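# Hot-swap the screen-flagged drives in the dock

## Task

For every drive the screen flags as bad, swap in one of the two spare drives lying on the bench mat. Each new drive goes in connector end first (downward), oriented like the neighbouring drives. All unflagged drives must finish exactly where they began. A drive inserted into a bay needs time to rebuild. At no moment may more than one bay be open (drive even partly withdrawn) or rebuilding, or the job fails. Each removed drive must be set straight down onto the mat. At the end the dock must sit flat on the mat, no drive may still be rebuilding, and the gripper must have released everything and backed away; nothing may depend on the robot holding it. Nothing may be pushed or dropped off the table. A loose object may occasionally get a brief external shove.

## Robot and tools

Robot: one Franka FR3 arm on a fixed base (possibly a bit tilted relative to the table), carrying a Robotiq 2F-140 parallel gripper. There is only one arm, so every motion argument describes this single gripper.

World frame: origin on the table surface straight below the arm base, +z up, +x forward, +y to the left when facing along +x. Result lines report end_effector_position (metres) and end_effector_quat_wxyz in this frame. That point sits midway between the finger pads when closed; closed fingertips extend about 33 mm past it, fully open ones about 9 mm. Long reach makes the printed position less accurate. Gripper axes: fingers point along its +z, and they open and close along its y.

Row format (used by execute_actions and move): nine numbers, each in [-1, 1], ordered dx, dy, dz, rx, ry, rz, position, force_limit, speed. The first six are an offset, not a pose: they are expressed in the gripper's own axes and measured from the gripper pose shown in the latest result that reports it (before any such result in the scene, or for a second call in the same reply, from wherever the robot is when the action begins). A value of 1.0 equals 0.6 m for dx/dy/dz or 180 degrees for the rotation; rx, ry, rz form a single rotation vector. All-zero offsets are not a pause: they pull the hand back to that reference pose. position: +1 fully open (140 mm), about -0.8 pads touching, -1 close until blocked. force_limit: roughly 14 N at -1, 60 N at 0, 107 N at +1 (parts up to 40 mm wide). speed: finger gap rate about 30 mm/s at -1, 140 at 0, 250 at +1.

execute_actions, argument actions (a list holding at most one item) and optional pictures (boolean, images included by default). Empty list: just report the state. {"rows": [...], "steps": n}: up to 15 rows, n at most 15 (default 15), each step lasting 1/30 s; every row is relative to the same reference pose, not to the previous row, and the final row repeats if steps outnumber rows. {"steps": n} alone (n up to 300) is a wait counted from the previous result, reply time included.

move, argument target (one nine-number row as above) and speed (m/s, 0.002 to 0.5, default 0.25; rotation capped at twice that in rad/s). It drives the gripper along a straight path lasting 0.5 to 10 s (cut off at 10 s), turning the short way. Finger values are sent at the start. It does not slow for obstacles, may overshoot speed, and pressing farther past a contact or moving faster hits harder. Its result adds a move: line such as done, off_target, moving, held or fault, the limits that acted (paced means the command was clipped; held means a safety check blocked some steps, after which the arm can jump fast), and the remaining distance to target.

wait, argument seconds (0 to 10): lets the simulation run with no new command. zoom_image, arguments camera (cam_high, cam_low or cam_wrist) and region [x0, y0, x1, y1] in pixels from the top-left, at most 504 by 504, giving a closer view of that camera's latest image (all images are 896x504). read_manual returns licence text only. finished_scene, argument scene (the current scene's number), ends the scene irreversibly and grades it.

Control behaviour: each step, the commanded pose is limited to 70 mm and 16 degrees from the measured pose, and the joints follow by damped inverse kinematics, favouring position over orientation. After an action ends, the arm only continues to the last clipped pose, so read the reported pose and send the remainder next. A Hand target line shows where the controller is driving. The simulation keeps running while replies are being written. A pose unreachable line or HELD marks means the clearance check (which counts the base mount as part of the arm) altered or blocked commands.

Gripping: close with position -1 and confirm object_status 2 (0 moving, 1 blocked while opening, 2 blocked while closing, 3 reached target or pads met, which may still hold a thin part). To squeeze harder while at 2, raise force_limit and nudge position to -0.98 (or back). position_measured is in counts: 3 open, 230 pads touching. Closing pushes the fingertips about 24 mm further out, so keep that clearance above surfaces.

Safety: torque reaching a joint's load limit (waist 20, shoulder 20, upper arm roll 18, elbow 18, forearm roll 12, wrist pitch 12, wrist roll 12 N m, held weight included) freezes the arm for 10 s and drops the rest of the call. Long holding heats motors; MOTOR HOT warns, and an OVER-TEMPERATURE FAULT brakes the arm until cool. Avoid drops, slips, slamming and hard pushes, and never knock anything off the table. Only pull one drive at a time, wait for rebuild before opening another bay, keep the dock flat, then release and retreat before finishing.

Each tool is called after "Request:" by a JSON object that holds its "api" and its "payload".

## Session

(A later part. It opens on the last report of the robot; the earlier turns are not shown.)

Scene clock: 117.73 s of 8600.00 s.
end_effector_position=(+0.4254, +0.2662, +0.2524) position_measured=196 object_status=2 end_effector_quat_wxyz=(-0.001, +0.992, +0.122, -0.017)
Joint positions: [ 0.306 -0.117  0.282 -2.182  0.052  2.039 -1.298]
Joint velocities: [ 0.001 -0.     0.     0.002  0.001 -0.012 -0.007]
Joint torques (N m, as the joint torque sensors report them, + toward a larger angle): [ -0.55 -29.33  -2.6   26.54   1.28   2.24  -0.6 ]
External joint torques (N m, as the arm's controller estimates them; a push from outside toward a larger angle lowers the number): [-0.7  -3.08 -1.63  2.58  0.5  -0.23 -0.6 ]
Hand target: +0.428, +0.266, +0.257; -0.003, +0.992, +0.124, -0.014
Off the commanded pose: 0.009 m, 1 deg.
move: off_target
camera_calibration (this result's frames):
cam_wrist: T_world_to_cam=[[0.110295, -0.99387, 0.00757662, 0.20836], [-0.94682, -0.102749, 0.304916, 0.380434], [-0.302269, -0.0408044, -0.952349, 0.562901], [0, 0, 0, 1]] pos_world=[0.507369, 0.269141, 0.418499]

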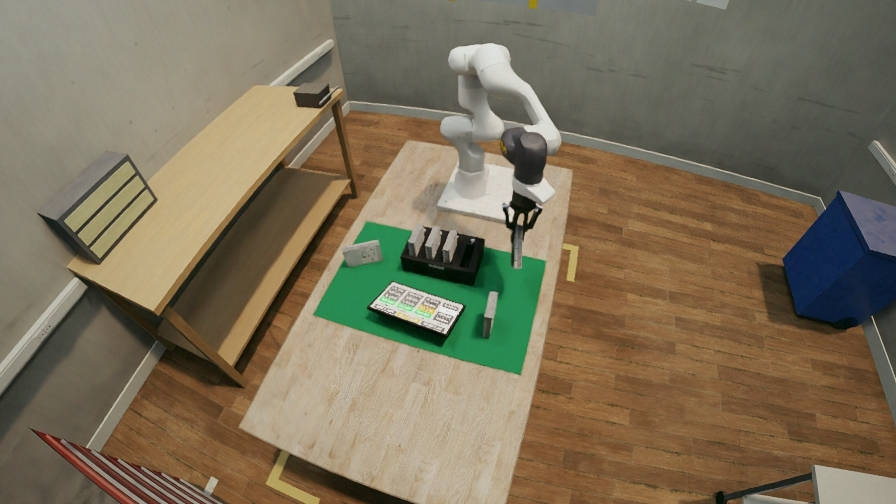

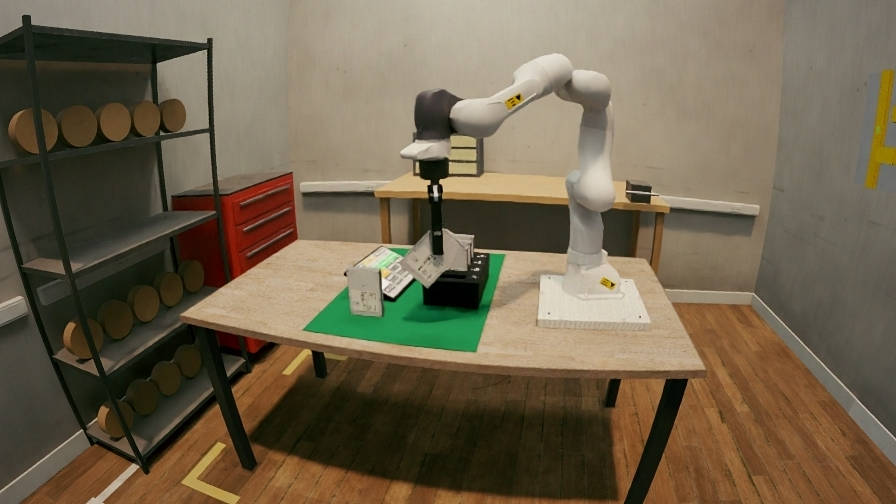

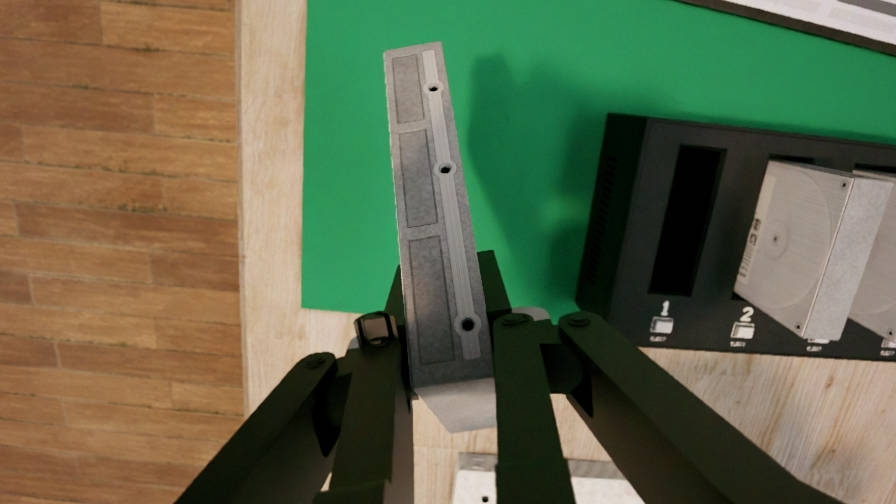

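Request:
{"api": "move", "payload": {"target": [-0.02,0.285,-0.01,0.03,-0.2325,0.0712,-1,0.8,-0.6], "speed": 0.15}}

Request:
{"api": "zoom_image", "payload": {"camera": "cam_low", "region": [380, 180, 520, 320]}}

Scene clock: 128.33 s of 8600.00 s.
end_effector_position=(+0.4574, +0.0995, +0.2544) position_measured=196 object_status=2 end_effector_quat_wxyz=(-0.004, +0.929, +0.001, -0.370)
Joint positions: [ 0.093  0.522  0.118 -1.387  0.072  1.16  -1.395]
Joint velocities: [-0.    -0.    -0.001  0.001  0.001 -0.011 -0.   ]
Joint torques (N m, as the joint torque sensors report them, + toward a larger angle): [ -0.63 -50.06   4.11  22.67   0.58  -1.57  -0.74]
External joint torques (N m, as the arm's controller estimates them; a push from outside toward a larger angle lowers the number): [-0.57 -4.22  1.83  0.54 -0.64 -1.76 -0.72]
Hand target: +0.455, +0.098, +0.259; -0.003, +0.928, +0.005, -0.372
Off the commanded pose: 0.004 m, 1 deg.
move: off_target
camera_calibration (this result's frames):
cam_wrist: T_world_to_cam=[[-0.0914983, -0.991609, 0.0913197, 0.109925], [-0.504182, 0.125213, 0.854472, 0.0279951], [-0.858737, 0.032141, -0.511408, 0.702719], [0, 0, 0, 1]] pos_world=[0.627623, 0.0829107, 0.325417]

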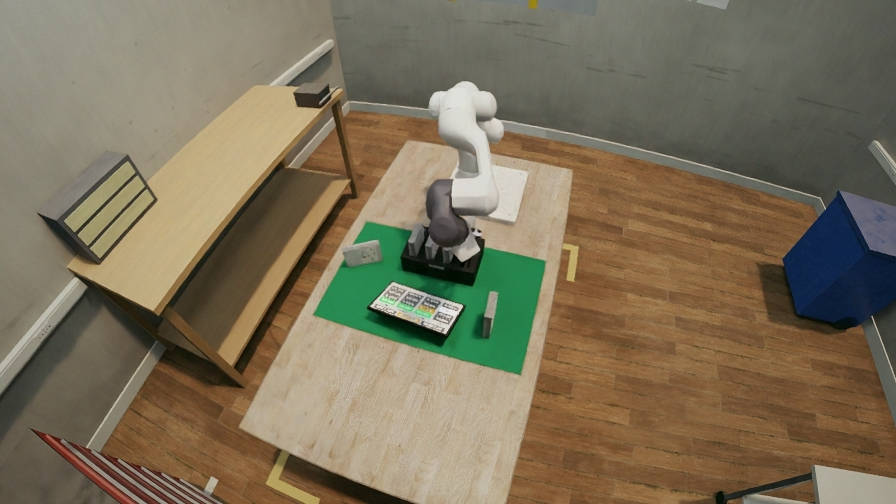

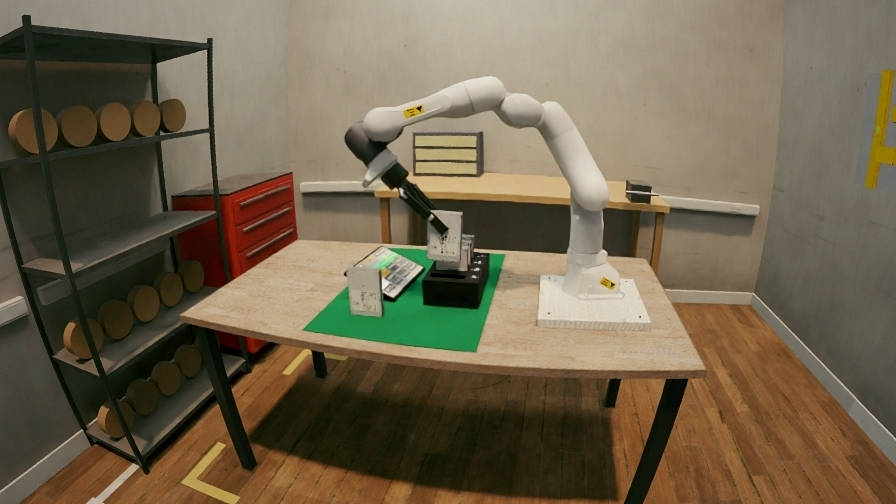

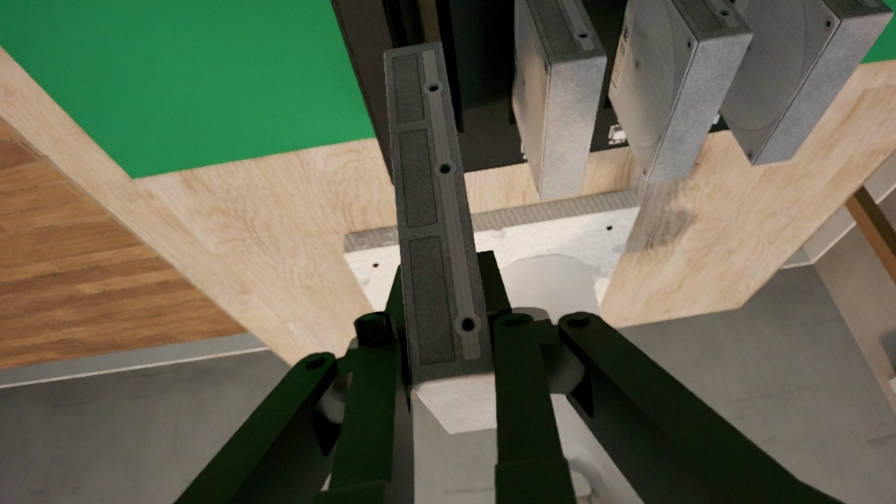

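Region (380, 180, 520, 320) of cam_low's 896x504 image, scaled by 3.600, with more detail than that image has.

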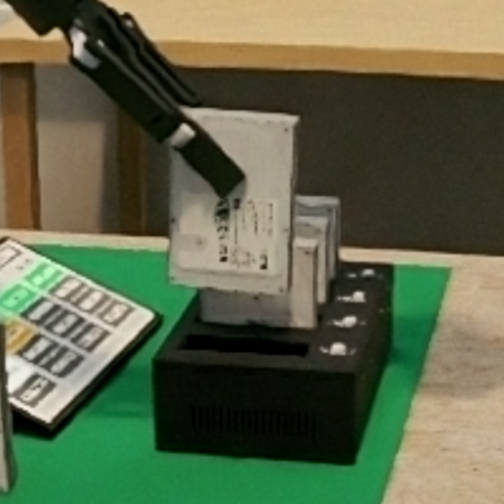

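Request:
{"api": "move", "payload": {"target": [0.024,0.009,0.042,-0.002,-0.014,-0.003,-1,0.8,-0.6], "speed": 0.04}}

Request:
{"api": "zoom_image", "payload": {"camera": "cam_low", "region": [400, 200, 500, 300]}}

Request:
{"api": "zoom_image", "payload": {"camera": "cam_wrist", "region": [300, 0, 620, 200]}}

Scene clock: 134.93 s of 8600.00 s.
end_effector_position=(+0.4497, +0.0953, +0.2237) position_measured=196 object_status=2 end_effector_quat_wxyz=(-0.002, +0.920, +0.003, -0.392)
Joint positions: [ 0.089  0.567  0.118 -1.414  0.065  1.183 -1.405]
Joint velocities: [ 0.001  0.001 -0.    -0.002 -0.001  0.005 -0.006]
Joint torques (N m, as the joint torque sensors report them, + toward a larger angle): [ -2.32 -50.75   2.37  20.7    0.34  -0.53  -0.67]
External joint torques (N m, as the arm's controller estimates them; a push from outside toward a larger angle lowers the number): [-2.32 -4.36 -0.11 -0.94 -0.83 -0.53 -0.65]
Hand target: +0.450, +0.094, +0.226; -0.003, +0.920, +0.006, -0.391
Off the commanded pose: 0.003 m, 1 deg.
move: done
camera_calibration (this result's frames):
cam_wrist: T_world_to_cam=[[-0.0825597, -0.991775, 0.0978117, 0.102384], [-0.46364, 0.125102, 0.877147, 0.0275969], [-0.882169, 0.0270676, -0.470155, 0.682361], [0, 0, 0, 1]] pos_world=[0.623206, 0.0796196, 0.286595]

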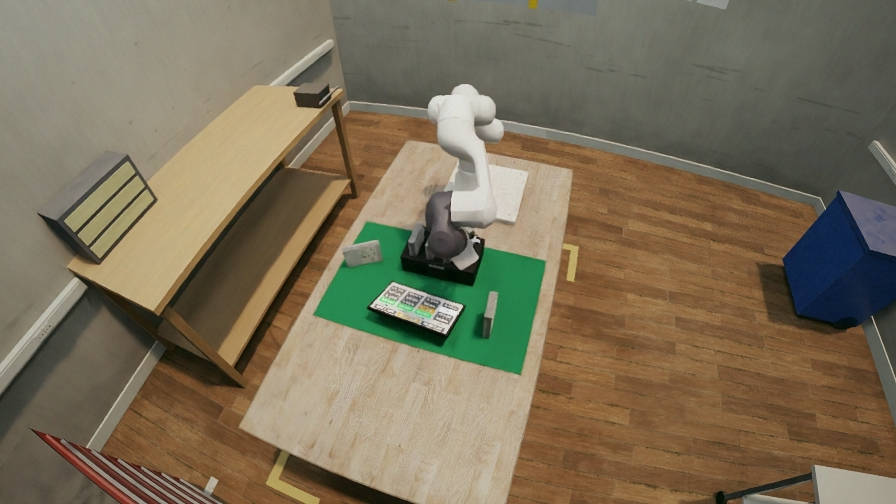

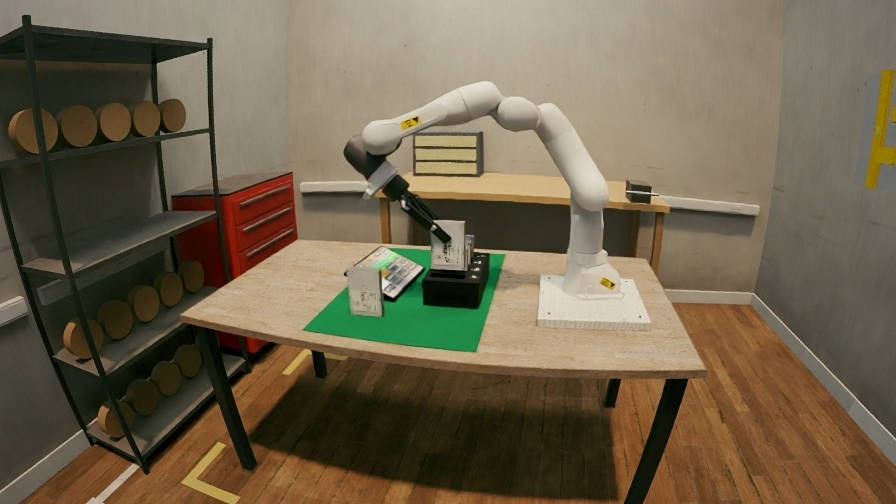

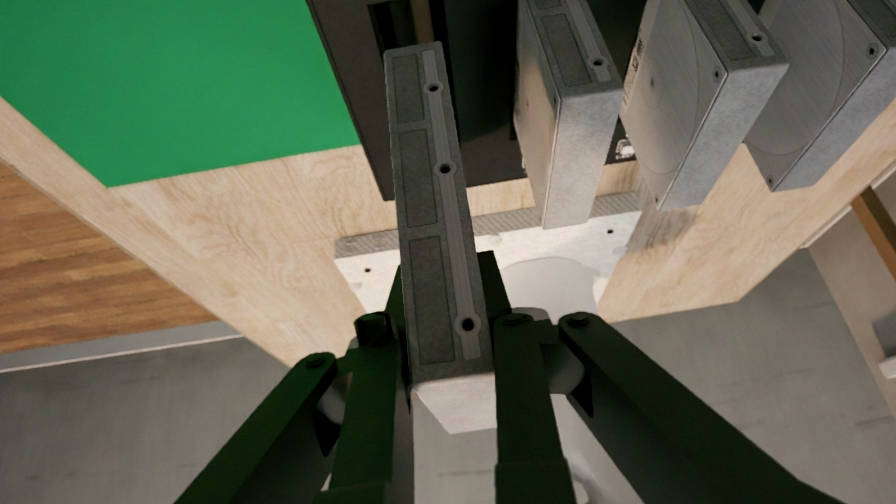

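Region (400, 200, 500, 300) of cam_low's 896x504 image, scaled by 5.040, with more detail than that image has.

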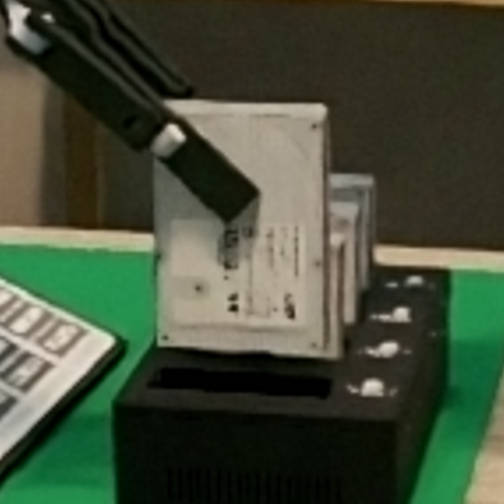

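Region (300, 0, 620, 200) of cam_wrist's 896x504 image, scaled by 1.575, with more detail than that image has; it fills the top 315 rows of this view, and the rest is white.

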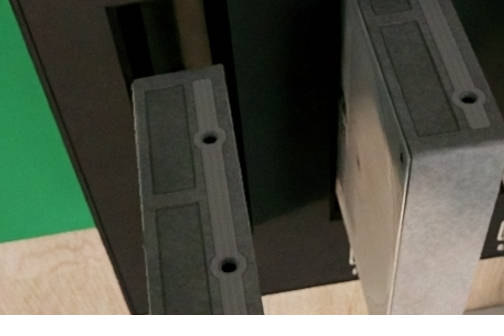

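Request:
{"api": "move", "payload": {"target": [0.0233,0,0.019,0,0.001,0,-1,0.8,-0.6], "speed": 0.02}}

Request:
{"api": "zoom_image", "payload": {"camera": "cam_low", "region": [400, 200, 500, 300]}}

Request:
{"api": "zoom_image", "payload": {"camera": "cam_wrist", "region": [300, 0, 620, 200]}}

Scene clock: 140.20 s of 8600.00 s.
end_effector_position=(+0.4505, +0.0961, +0.2039) position_measured=196 object_status=2 end_effector_quat_wxyz=(-0.003, +0.920, +0.002, -0.392)
Joint positions: [ 0.088  0.586  0.118 -1.435  0.064  1.223 -1.408]
Joint velocities: [-0.    -0.001  0.     0.001  0.001  0.009  0.001]
Joint torques (N m, as the joint torque sensors report them, + toward a larger angle): [ -0.94 -50.89   2.35  20.56   0.5   -0.53  -0.42]
External joint torques (N m, as the arm's controller estimates them; a push from outside toward a larger angle lowers the number): [-1.01 -3.77 -0.3  -1.13 -0.67 -0.54 -0.41]
Hand target: +0.451, +0.095, +0.206; -0.002, +0.920, +0.002, -0.391
Off the commanded pose: 0.002 m, 0 deg.
move: done
camera_calibration (this result's frames):
cam_wrist: T_world_to_cam=[[-0.0844689, -0.991754, 0.0963845, 0.106382], [-0.463505, 0.124736, 0.877271, 0.0452439], [-0.882059, 0.0294274, -0.470219, 0.673505], [0, 0, 0, 1]] pos_world=[0.624028, 0.0800417, 0.26675]

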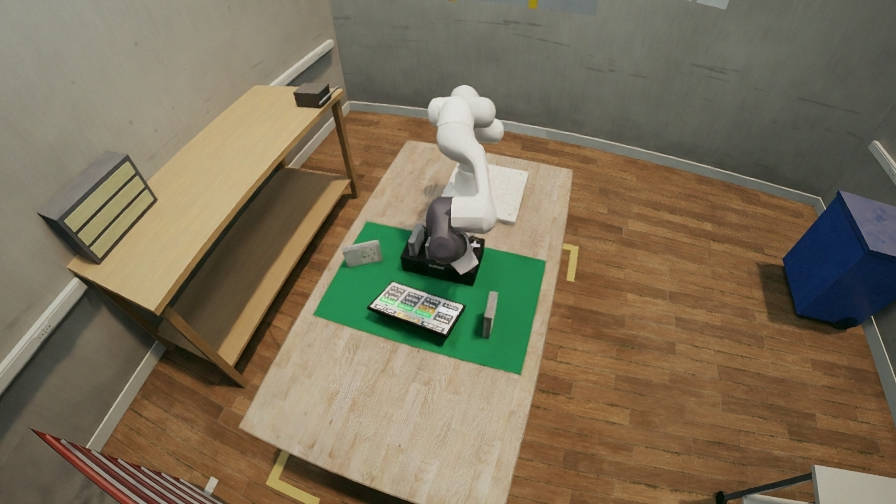

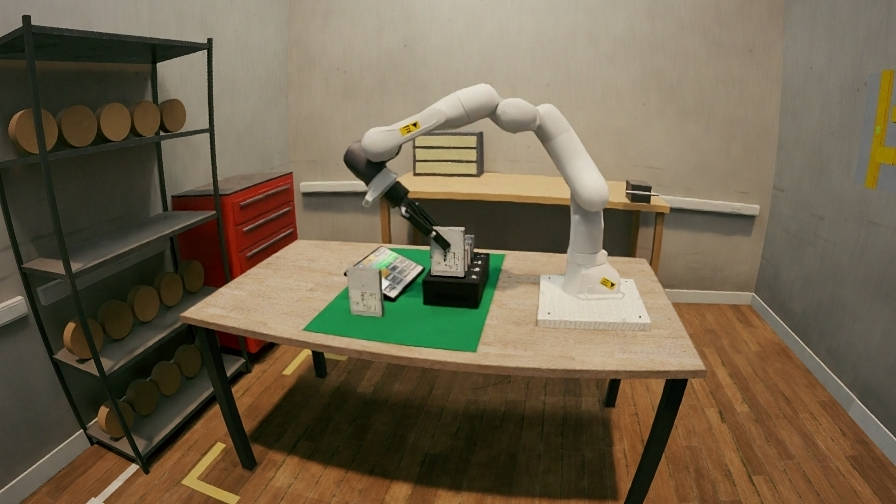

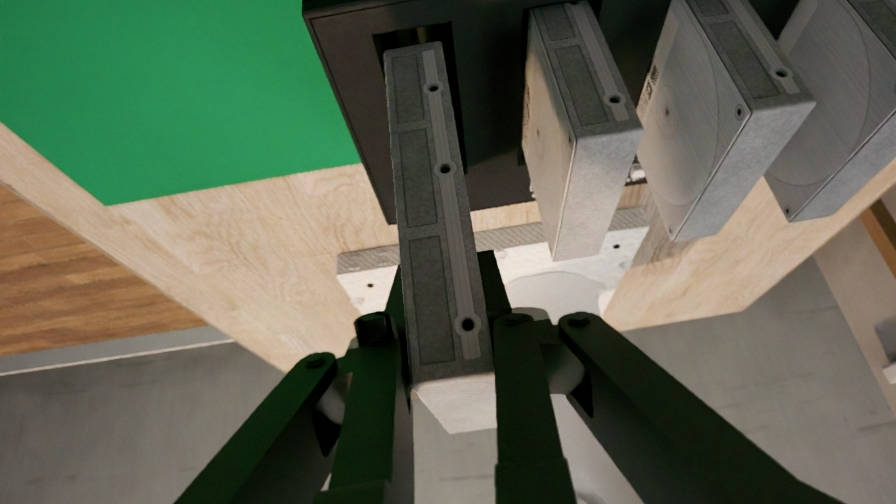

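Region (400, 200, 500, 300) of cam_low's 896x504 image, scaled by 5.040, with more detail than that image has.

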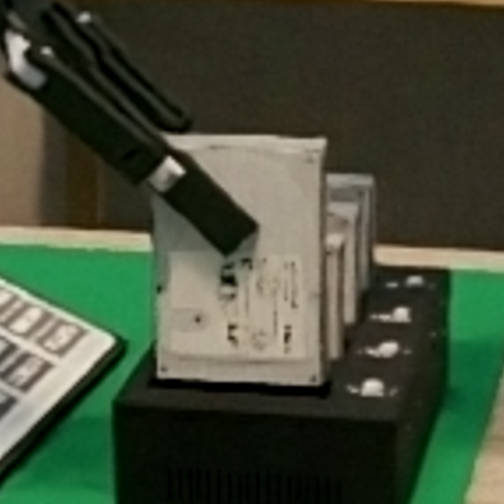

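Region (300, 0, 620, 200) of cam_wrist's 896x504 image, scaled by 1.575, with more detail than that image has; it fills the top 315 rows of this view, and the rest is white.

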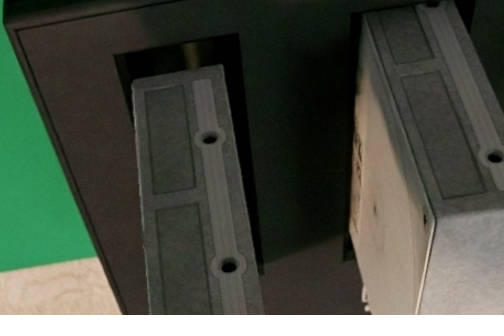

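Generous mouth. Descend in stages.

Request:
{"api": "move", "payload": {"target": [0.026,0.004,0.021,0,0,0,-1,0.8,-0.6], "speed": 0.02}}

Request:
{"api": "move", "payload": {"target": [0.043,0.001,0.04,0,0,0,-1,0.8,-0.6], "speed": 0.02}}

Scene clock: 144.30 s of 8600.00 s.
end_effector_position=(+0.4514, +0.0956, +0.1820) position_measured=196 object_status=2 end_effector_quat_wxyz=(-0.003, +0.919, +0.000, -0.394)
Joint positions: [ 0.087  0.613  0.118 -1.45   0.06   1.262 -1.408]
Joint velocities: [-0.003  0.002  0.    -0.001 -0.001  0.009  0.   ]
Joint torques (N m, as the joint torque sensors report them, + toward a larger angle): [ -2.05 -52.11   2.61  21.22   0.34  -0.46  -0.6 ]
External joint torques (N m, as the arm's controller estimates them; a push from outside toward a larger angle lowers the number): [-1.99 -4.81 -0.04 -0.15 -0.78 -0.45 -0.58]
Hand target: +0.452, +0.093, +0.184; -0.003, +0.920, +0.002, -0.392
Off the commanded pose: 0.003 m, 0 deg.
move: done
camera_calibration (this result's frames):
cam_wrist: T_world_to_cam=[[-0.0875775, -0.991248, 0.0987807, 0.108941], [-0.460629, 0.12822, 0.878283, 0.0630909], [-0.883261, 0.0314165, -0.467827, 0.663931], [0, 0, 0, 1]] pos_world=[0.625027, 0.0790392, 0.244432]

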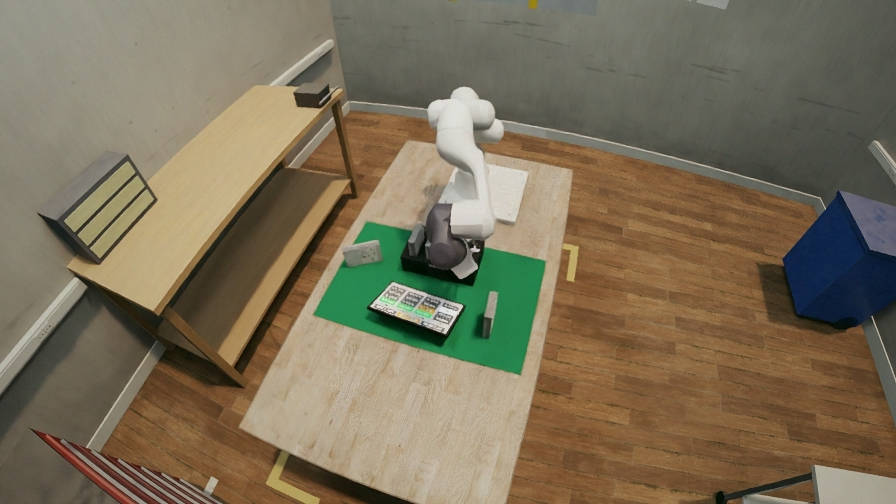

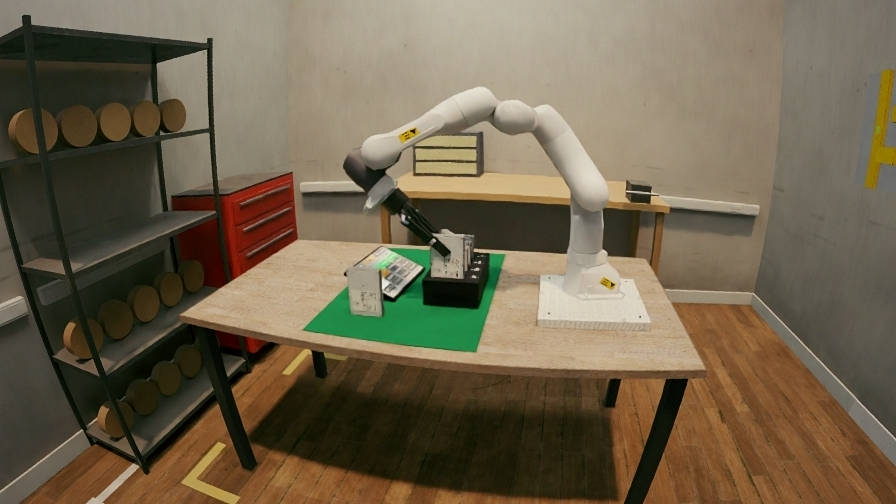

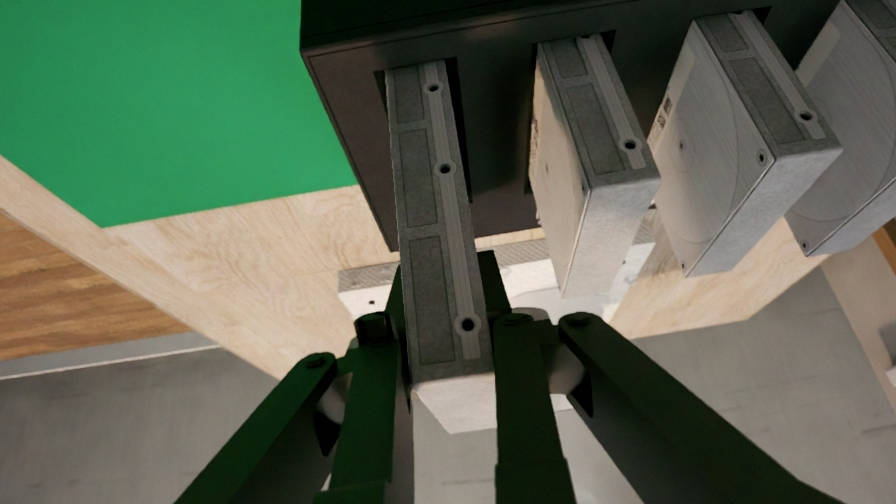

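Scene clock: 146.33 s of 8600.00 s.
end_effector_position=(+0.4508, +0.0960, +0.1449) position_measured=196 object_status=2 end_effector_quat_wxyz=(-0.002, +0.919, -0.002, -0.395)
Joint positions: [ 0.087  0.656  0.118 -1.478  0.055  1.33  -1.408]
Joint velocities: [ 0.001  0.    -0.    -0.001 -0.002  0.007 -0.001]
Joint torques (N m, as the joint torque sensors report them, + toward a larger angle): [ -1.3  -51.8    3.29  19.82   0.52  -0.42  -0.6 ]
External joint torques (N m, as the arm's controller estimates them; a push from outside toward a larger angle lowers the number): [-1.56 -3.83  0.24 -1.13 -0.57 -0.39 -0.58]
Hand target: +0.452, +0.094, +0.147; -0.002, +0.919, -0.000, -0.394
Off the commanded pose: 0.002 m, 0 deg.
move: done
camera_calibration (this result's frames):
cam_wrist: T_world_to_cam=[[-0.0909543, -0.990653, 0.101653, 0.113946], [-0.457551, 0.132236, 0.879296, 0.0934125], [-0.884519, 0.0334641, -0.465302, 0.646081], [0, 0, 0, 1]] pos_world=[0.624576, 0.0789076, 0.206902]

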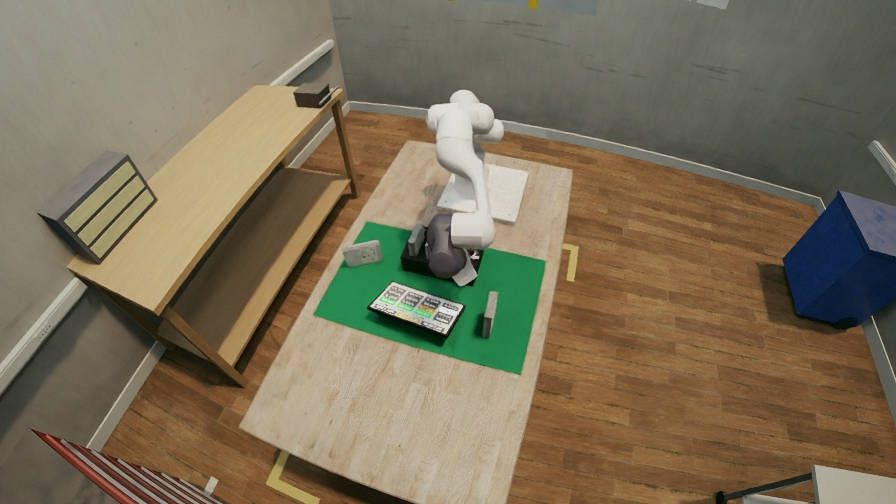

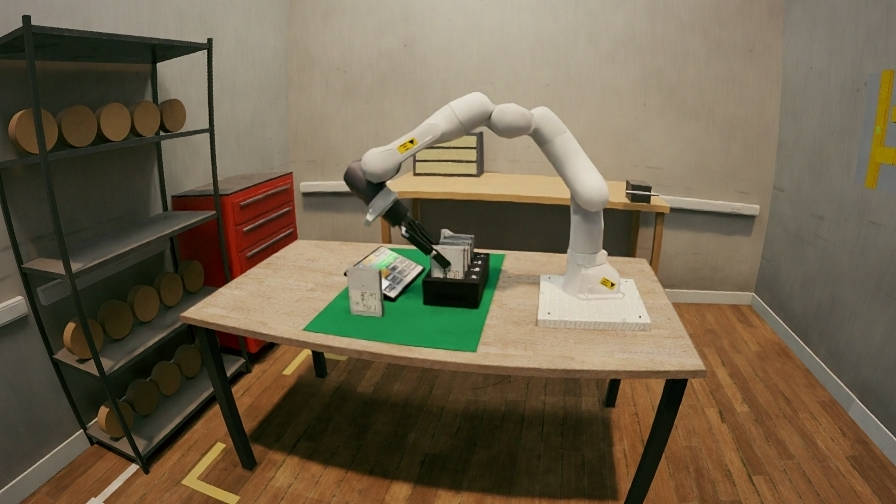

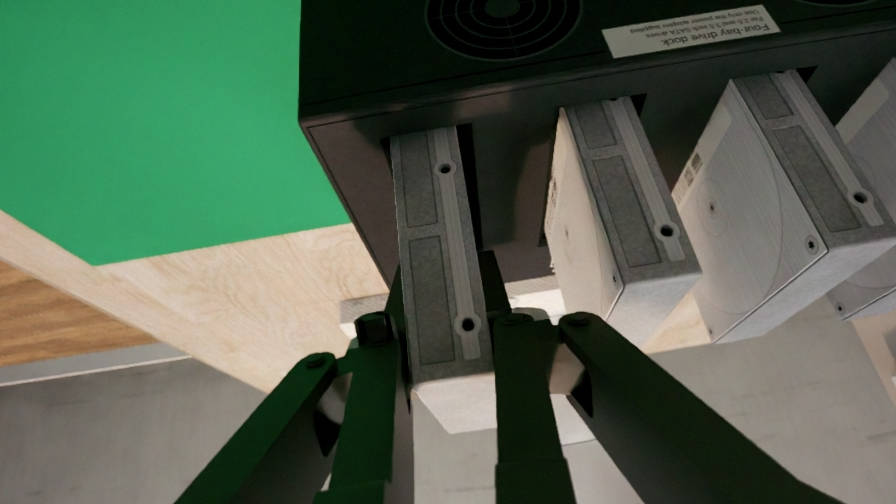

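Request:
{"api": "move", "payload": {"target": [0.024,0.005,0.022,0,0.002,-0.004,-1,0.8,-0.6], "speed": 0.01}}

Scene clock: 151.00 s of 8600.00 s.
end_effector_position=(+0.4502, +0.0949, +0.1335) position_measured=196 object_status=2 end_effector_quat_wxyz=(-0.004, +0.919, +0.001, -0.393)
Joint positions: [ 0.085  0.664  0.118 -1.495  0.053  1.358 -1.419]
Joint velocities: [-0.001 -0.    -0.    -0.     0.001  0.002 -0.005]
Joint torques (N m, as the joint torque sensors report them, + toward a larger angle): [ -1.64 -45.42   2.74  17.84  -0.13   2.33  -0.66]
External joint torques (N m, as the arm's controller estimates them; a push from outside toward a larger angle lowers the number): [-1.66  2.64 -0.19 -3.04 -1.19  2.32 -0.64]
Hand target: +0.451, +0.093, +0.126; -0.005, +0.920, +0.003, -0.392
Off the commanded pose: 0.008 m, 0 deg.
move: off_target
camera_calibration (this result's frames):
cam_wrist: T_world_to_cam=[[-0.0866636, -0.991736, 0.0945955, 0.113173], [-0.461541, 0.124116, 0.878394, 0.106012], [-0.882876, 0.0324651, -0.468483, 0.640022], [0, 0, 0, 1]] pos_world=[0.623797, 0.0783019, 0.196014]

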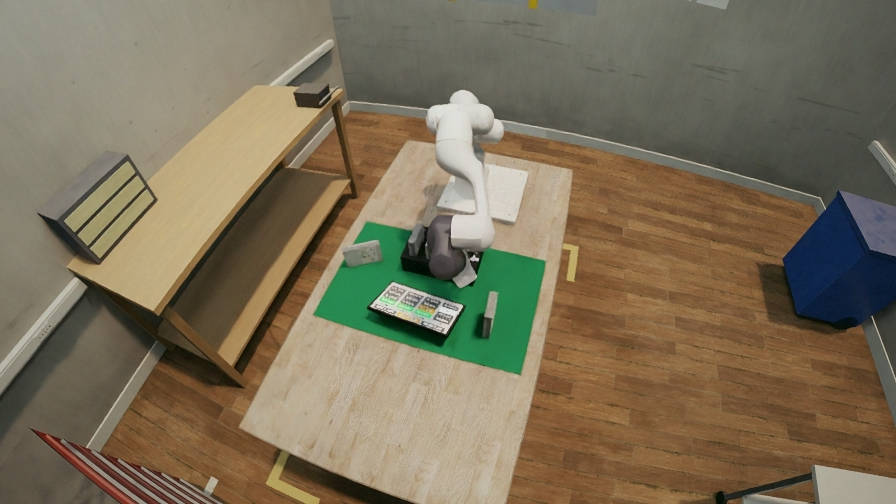

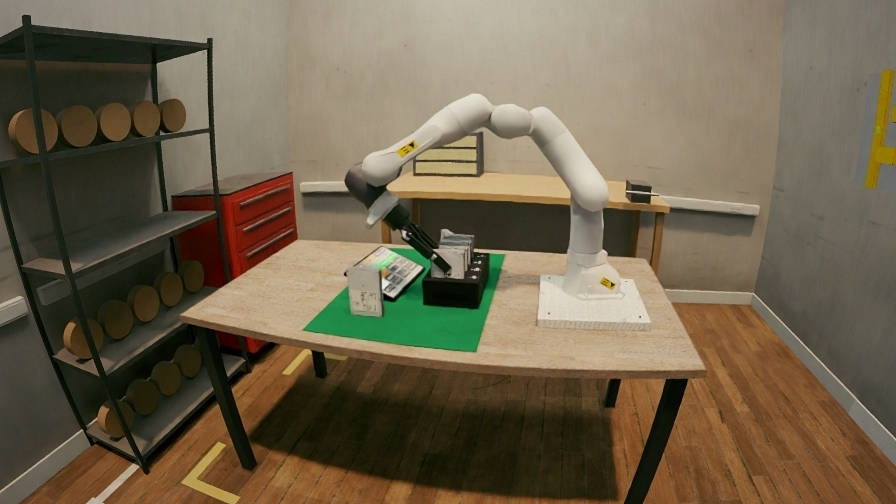

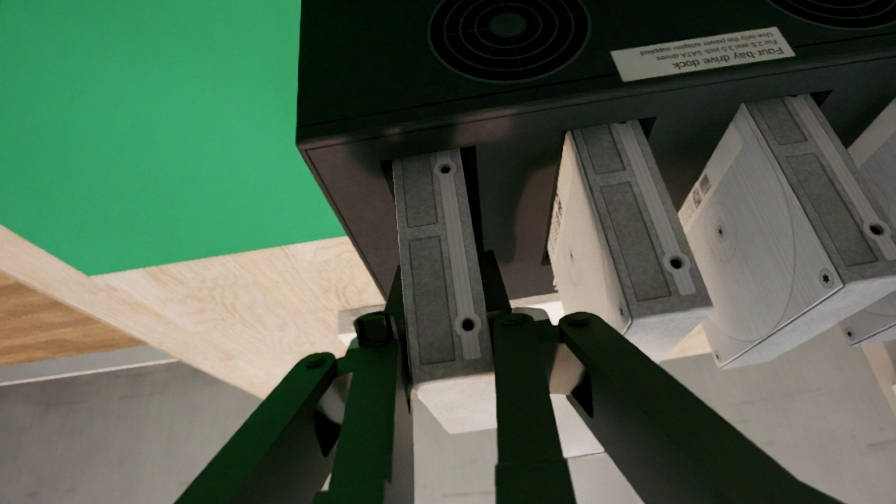

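Request:
{"api": "move", "payload": {"target": [0.028,0.003,0.026,0,0,0,-1,0.8,-0.6], "speed": 0.01}}

Request:
{"api": "zoom_image", "payload": {"camera": "cam_high", "region": [350, 270, 490, 350]}}

Scene clock: 156.40 s of 8600.00 s.
end_effector_position=(+0.4507, +0.0947, +0.1238) position_measured=196 object_status=2 end_effector_quat_wxyz=(-0.005, +0.920, +0.001, -0.393)
Joint positions: [ 0.085  0.677  0.118 -1.498  0.052  1.375 -1.421]
Joint velocities: [-0.    -0.002 -0.001 -0.001 -0.001  0.    -0.001]
Joint torques (N m, as the joint torque sensors report them, + toward a larger angle): [ -0.6  -41.08   1.96  16.09   0.02   3.28  -0.53]
External joint torques (N m, as the arm's controller estimates them; a push from outside toward a larger angle lowers the number): [-0.62  7.08 -0.99 -4.61 -1.02  3.28 -0.51]
Hand target: +0.450, +0.093, +0.111; -0.004, +0.919, +0.001, -0.393
Off the commanded pose: 0.013 m, 0 deg.
move: off_target
camera_calibration (this result's frames):
cam_wrist: T_world_to_cam=[[-0.087335, -0.99175, 0.0938346, 0.114239], [-0.462076, 0.123778, 0.87816, 0.115043], [-0.882529, 0.0333353, -0.469074, 0.635721], [0, 0, 0, 1]] pos_world=[0.624178, 0.0778649, 0.186454]

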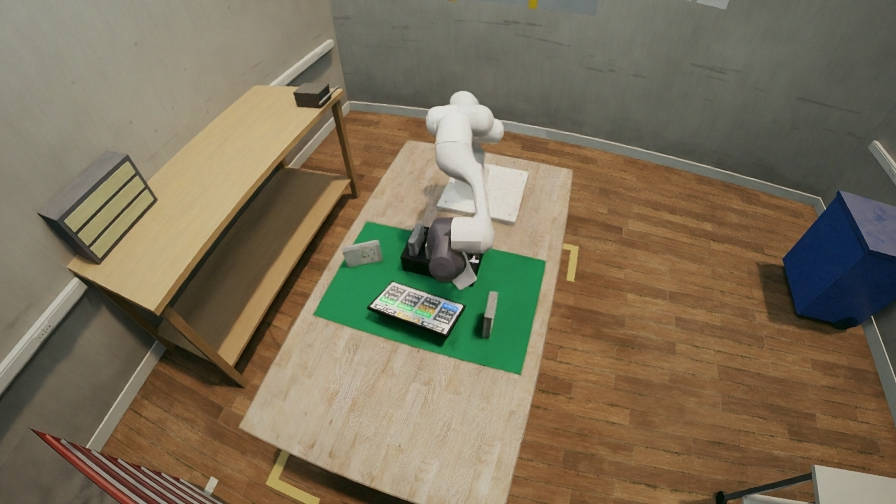

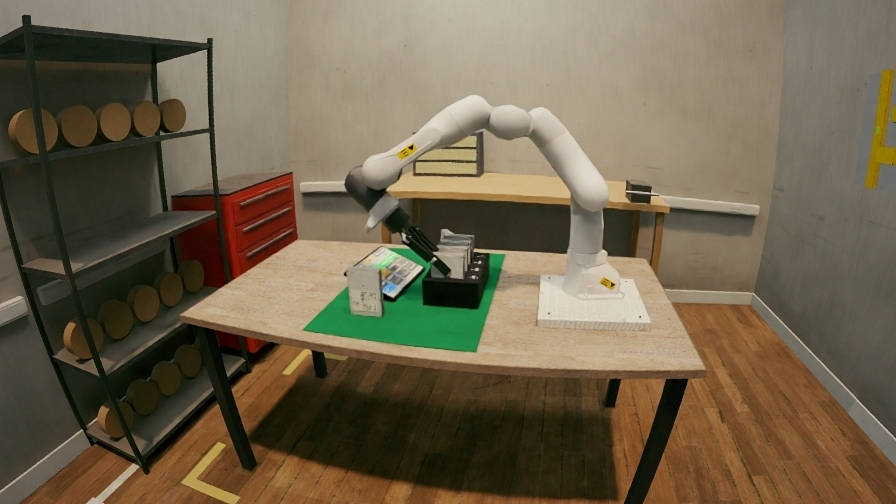

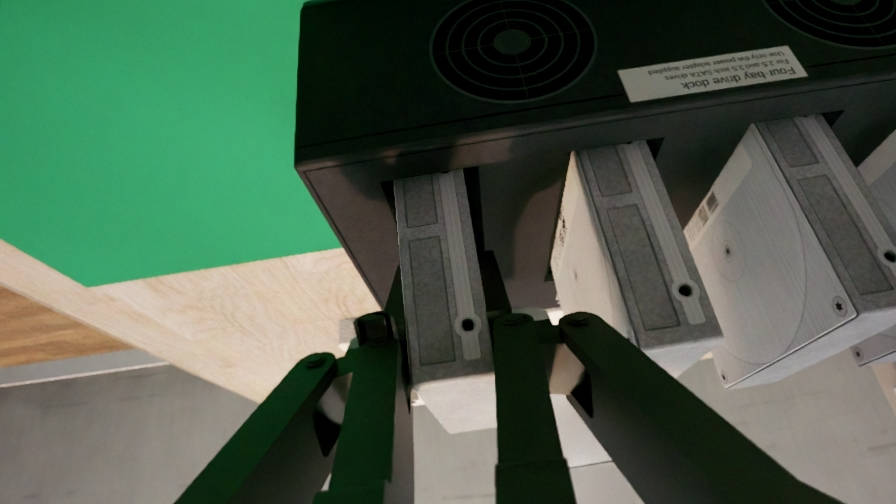

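Region (350, 270, 490, 350) of cam_high's 896x504 image, scaled by 3.600, with more detail than that image has; it fills the top 288 rows of this view, and the rest is white.

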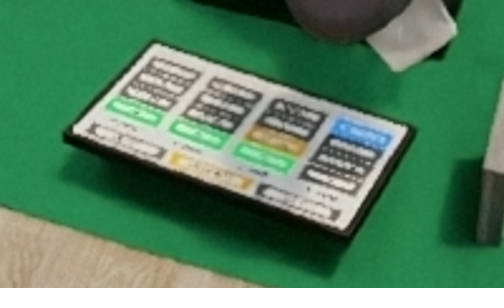

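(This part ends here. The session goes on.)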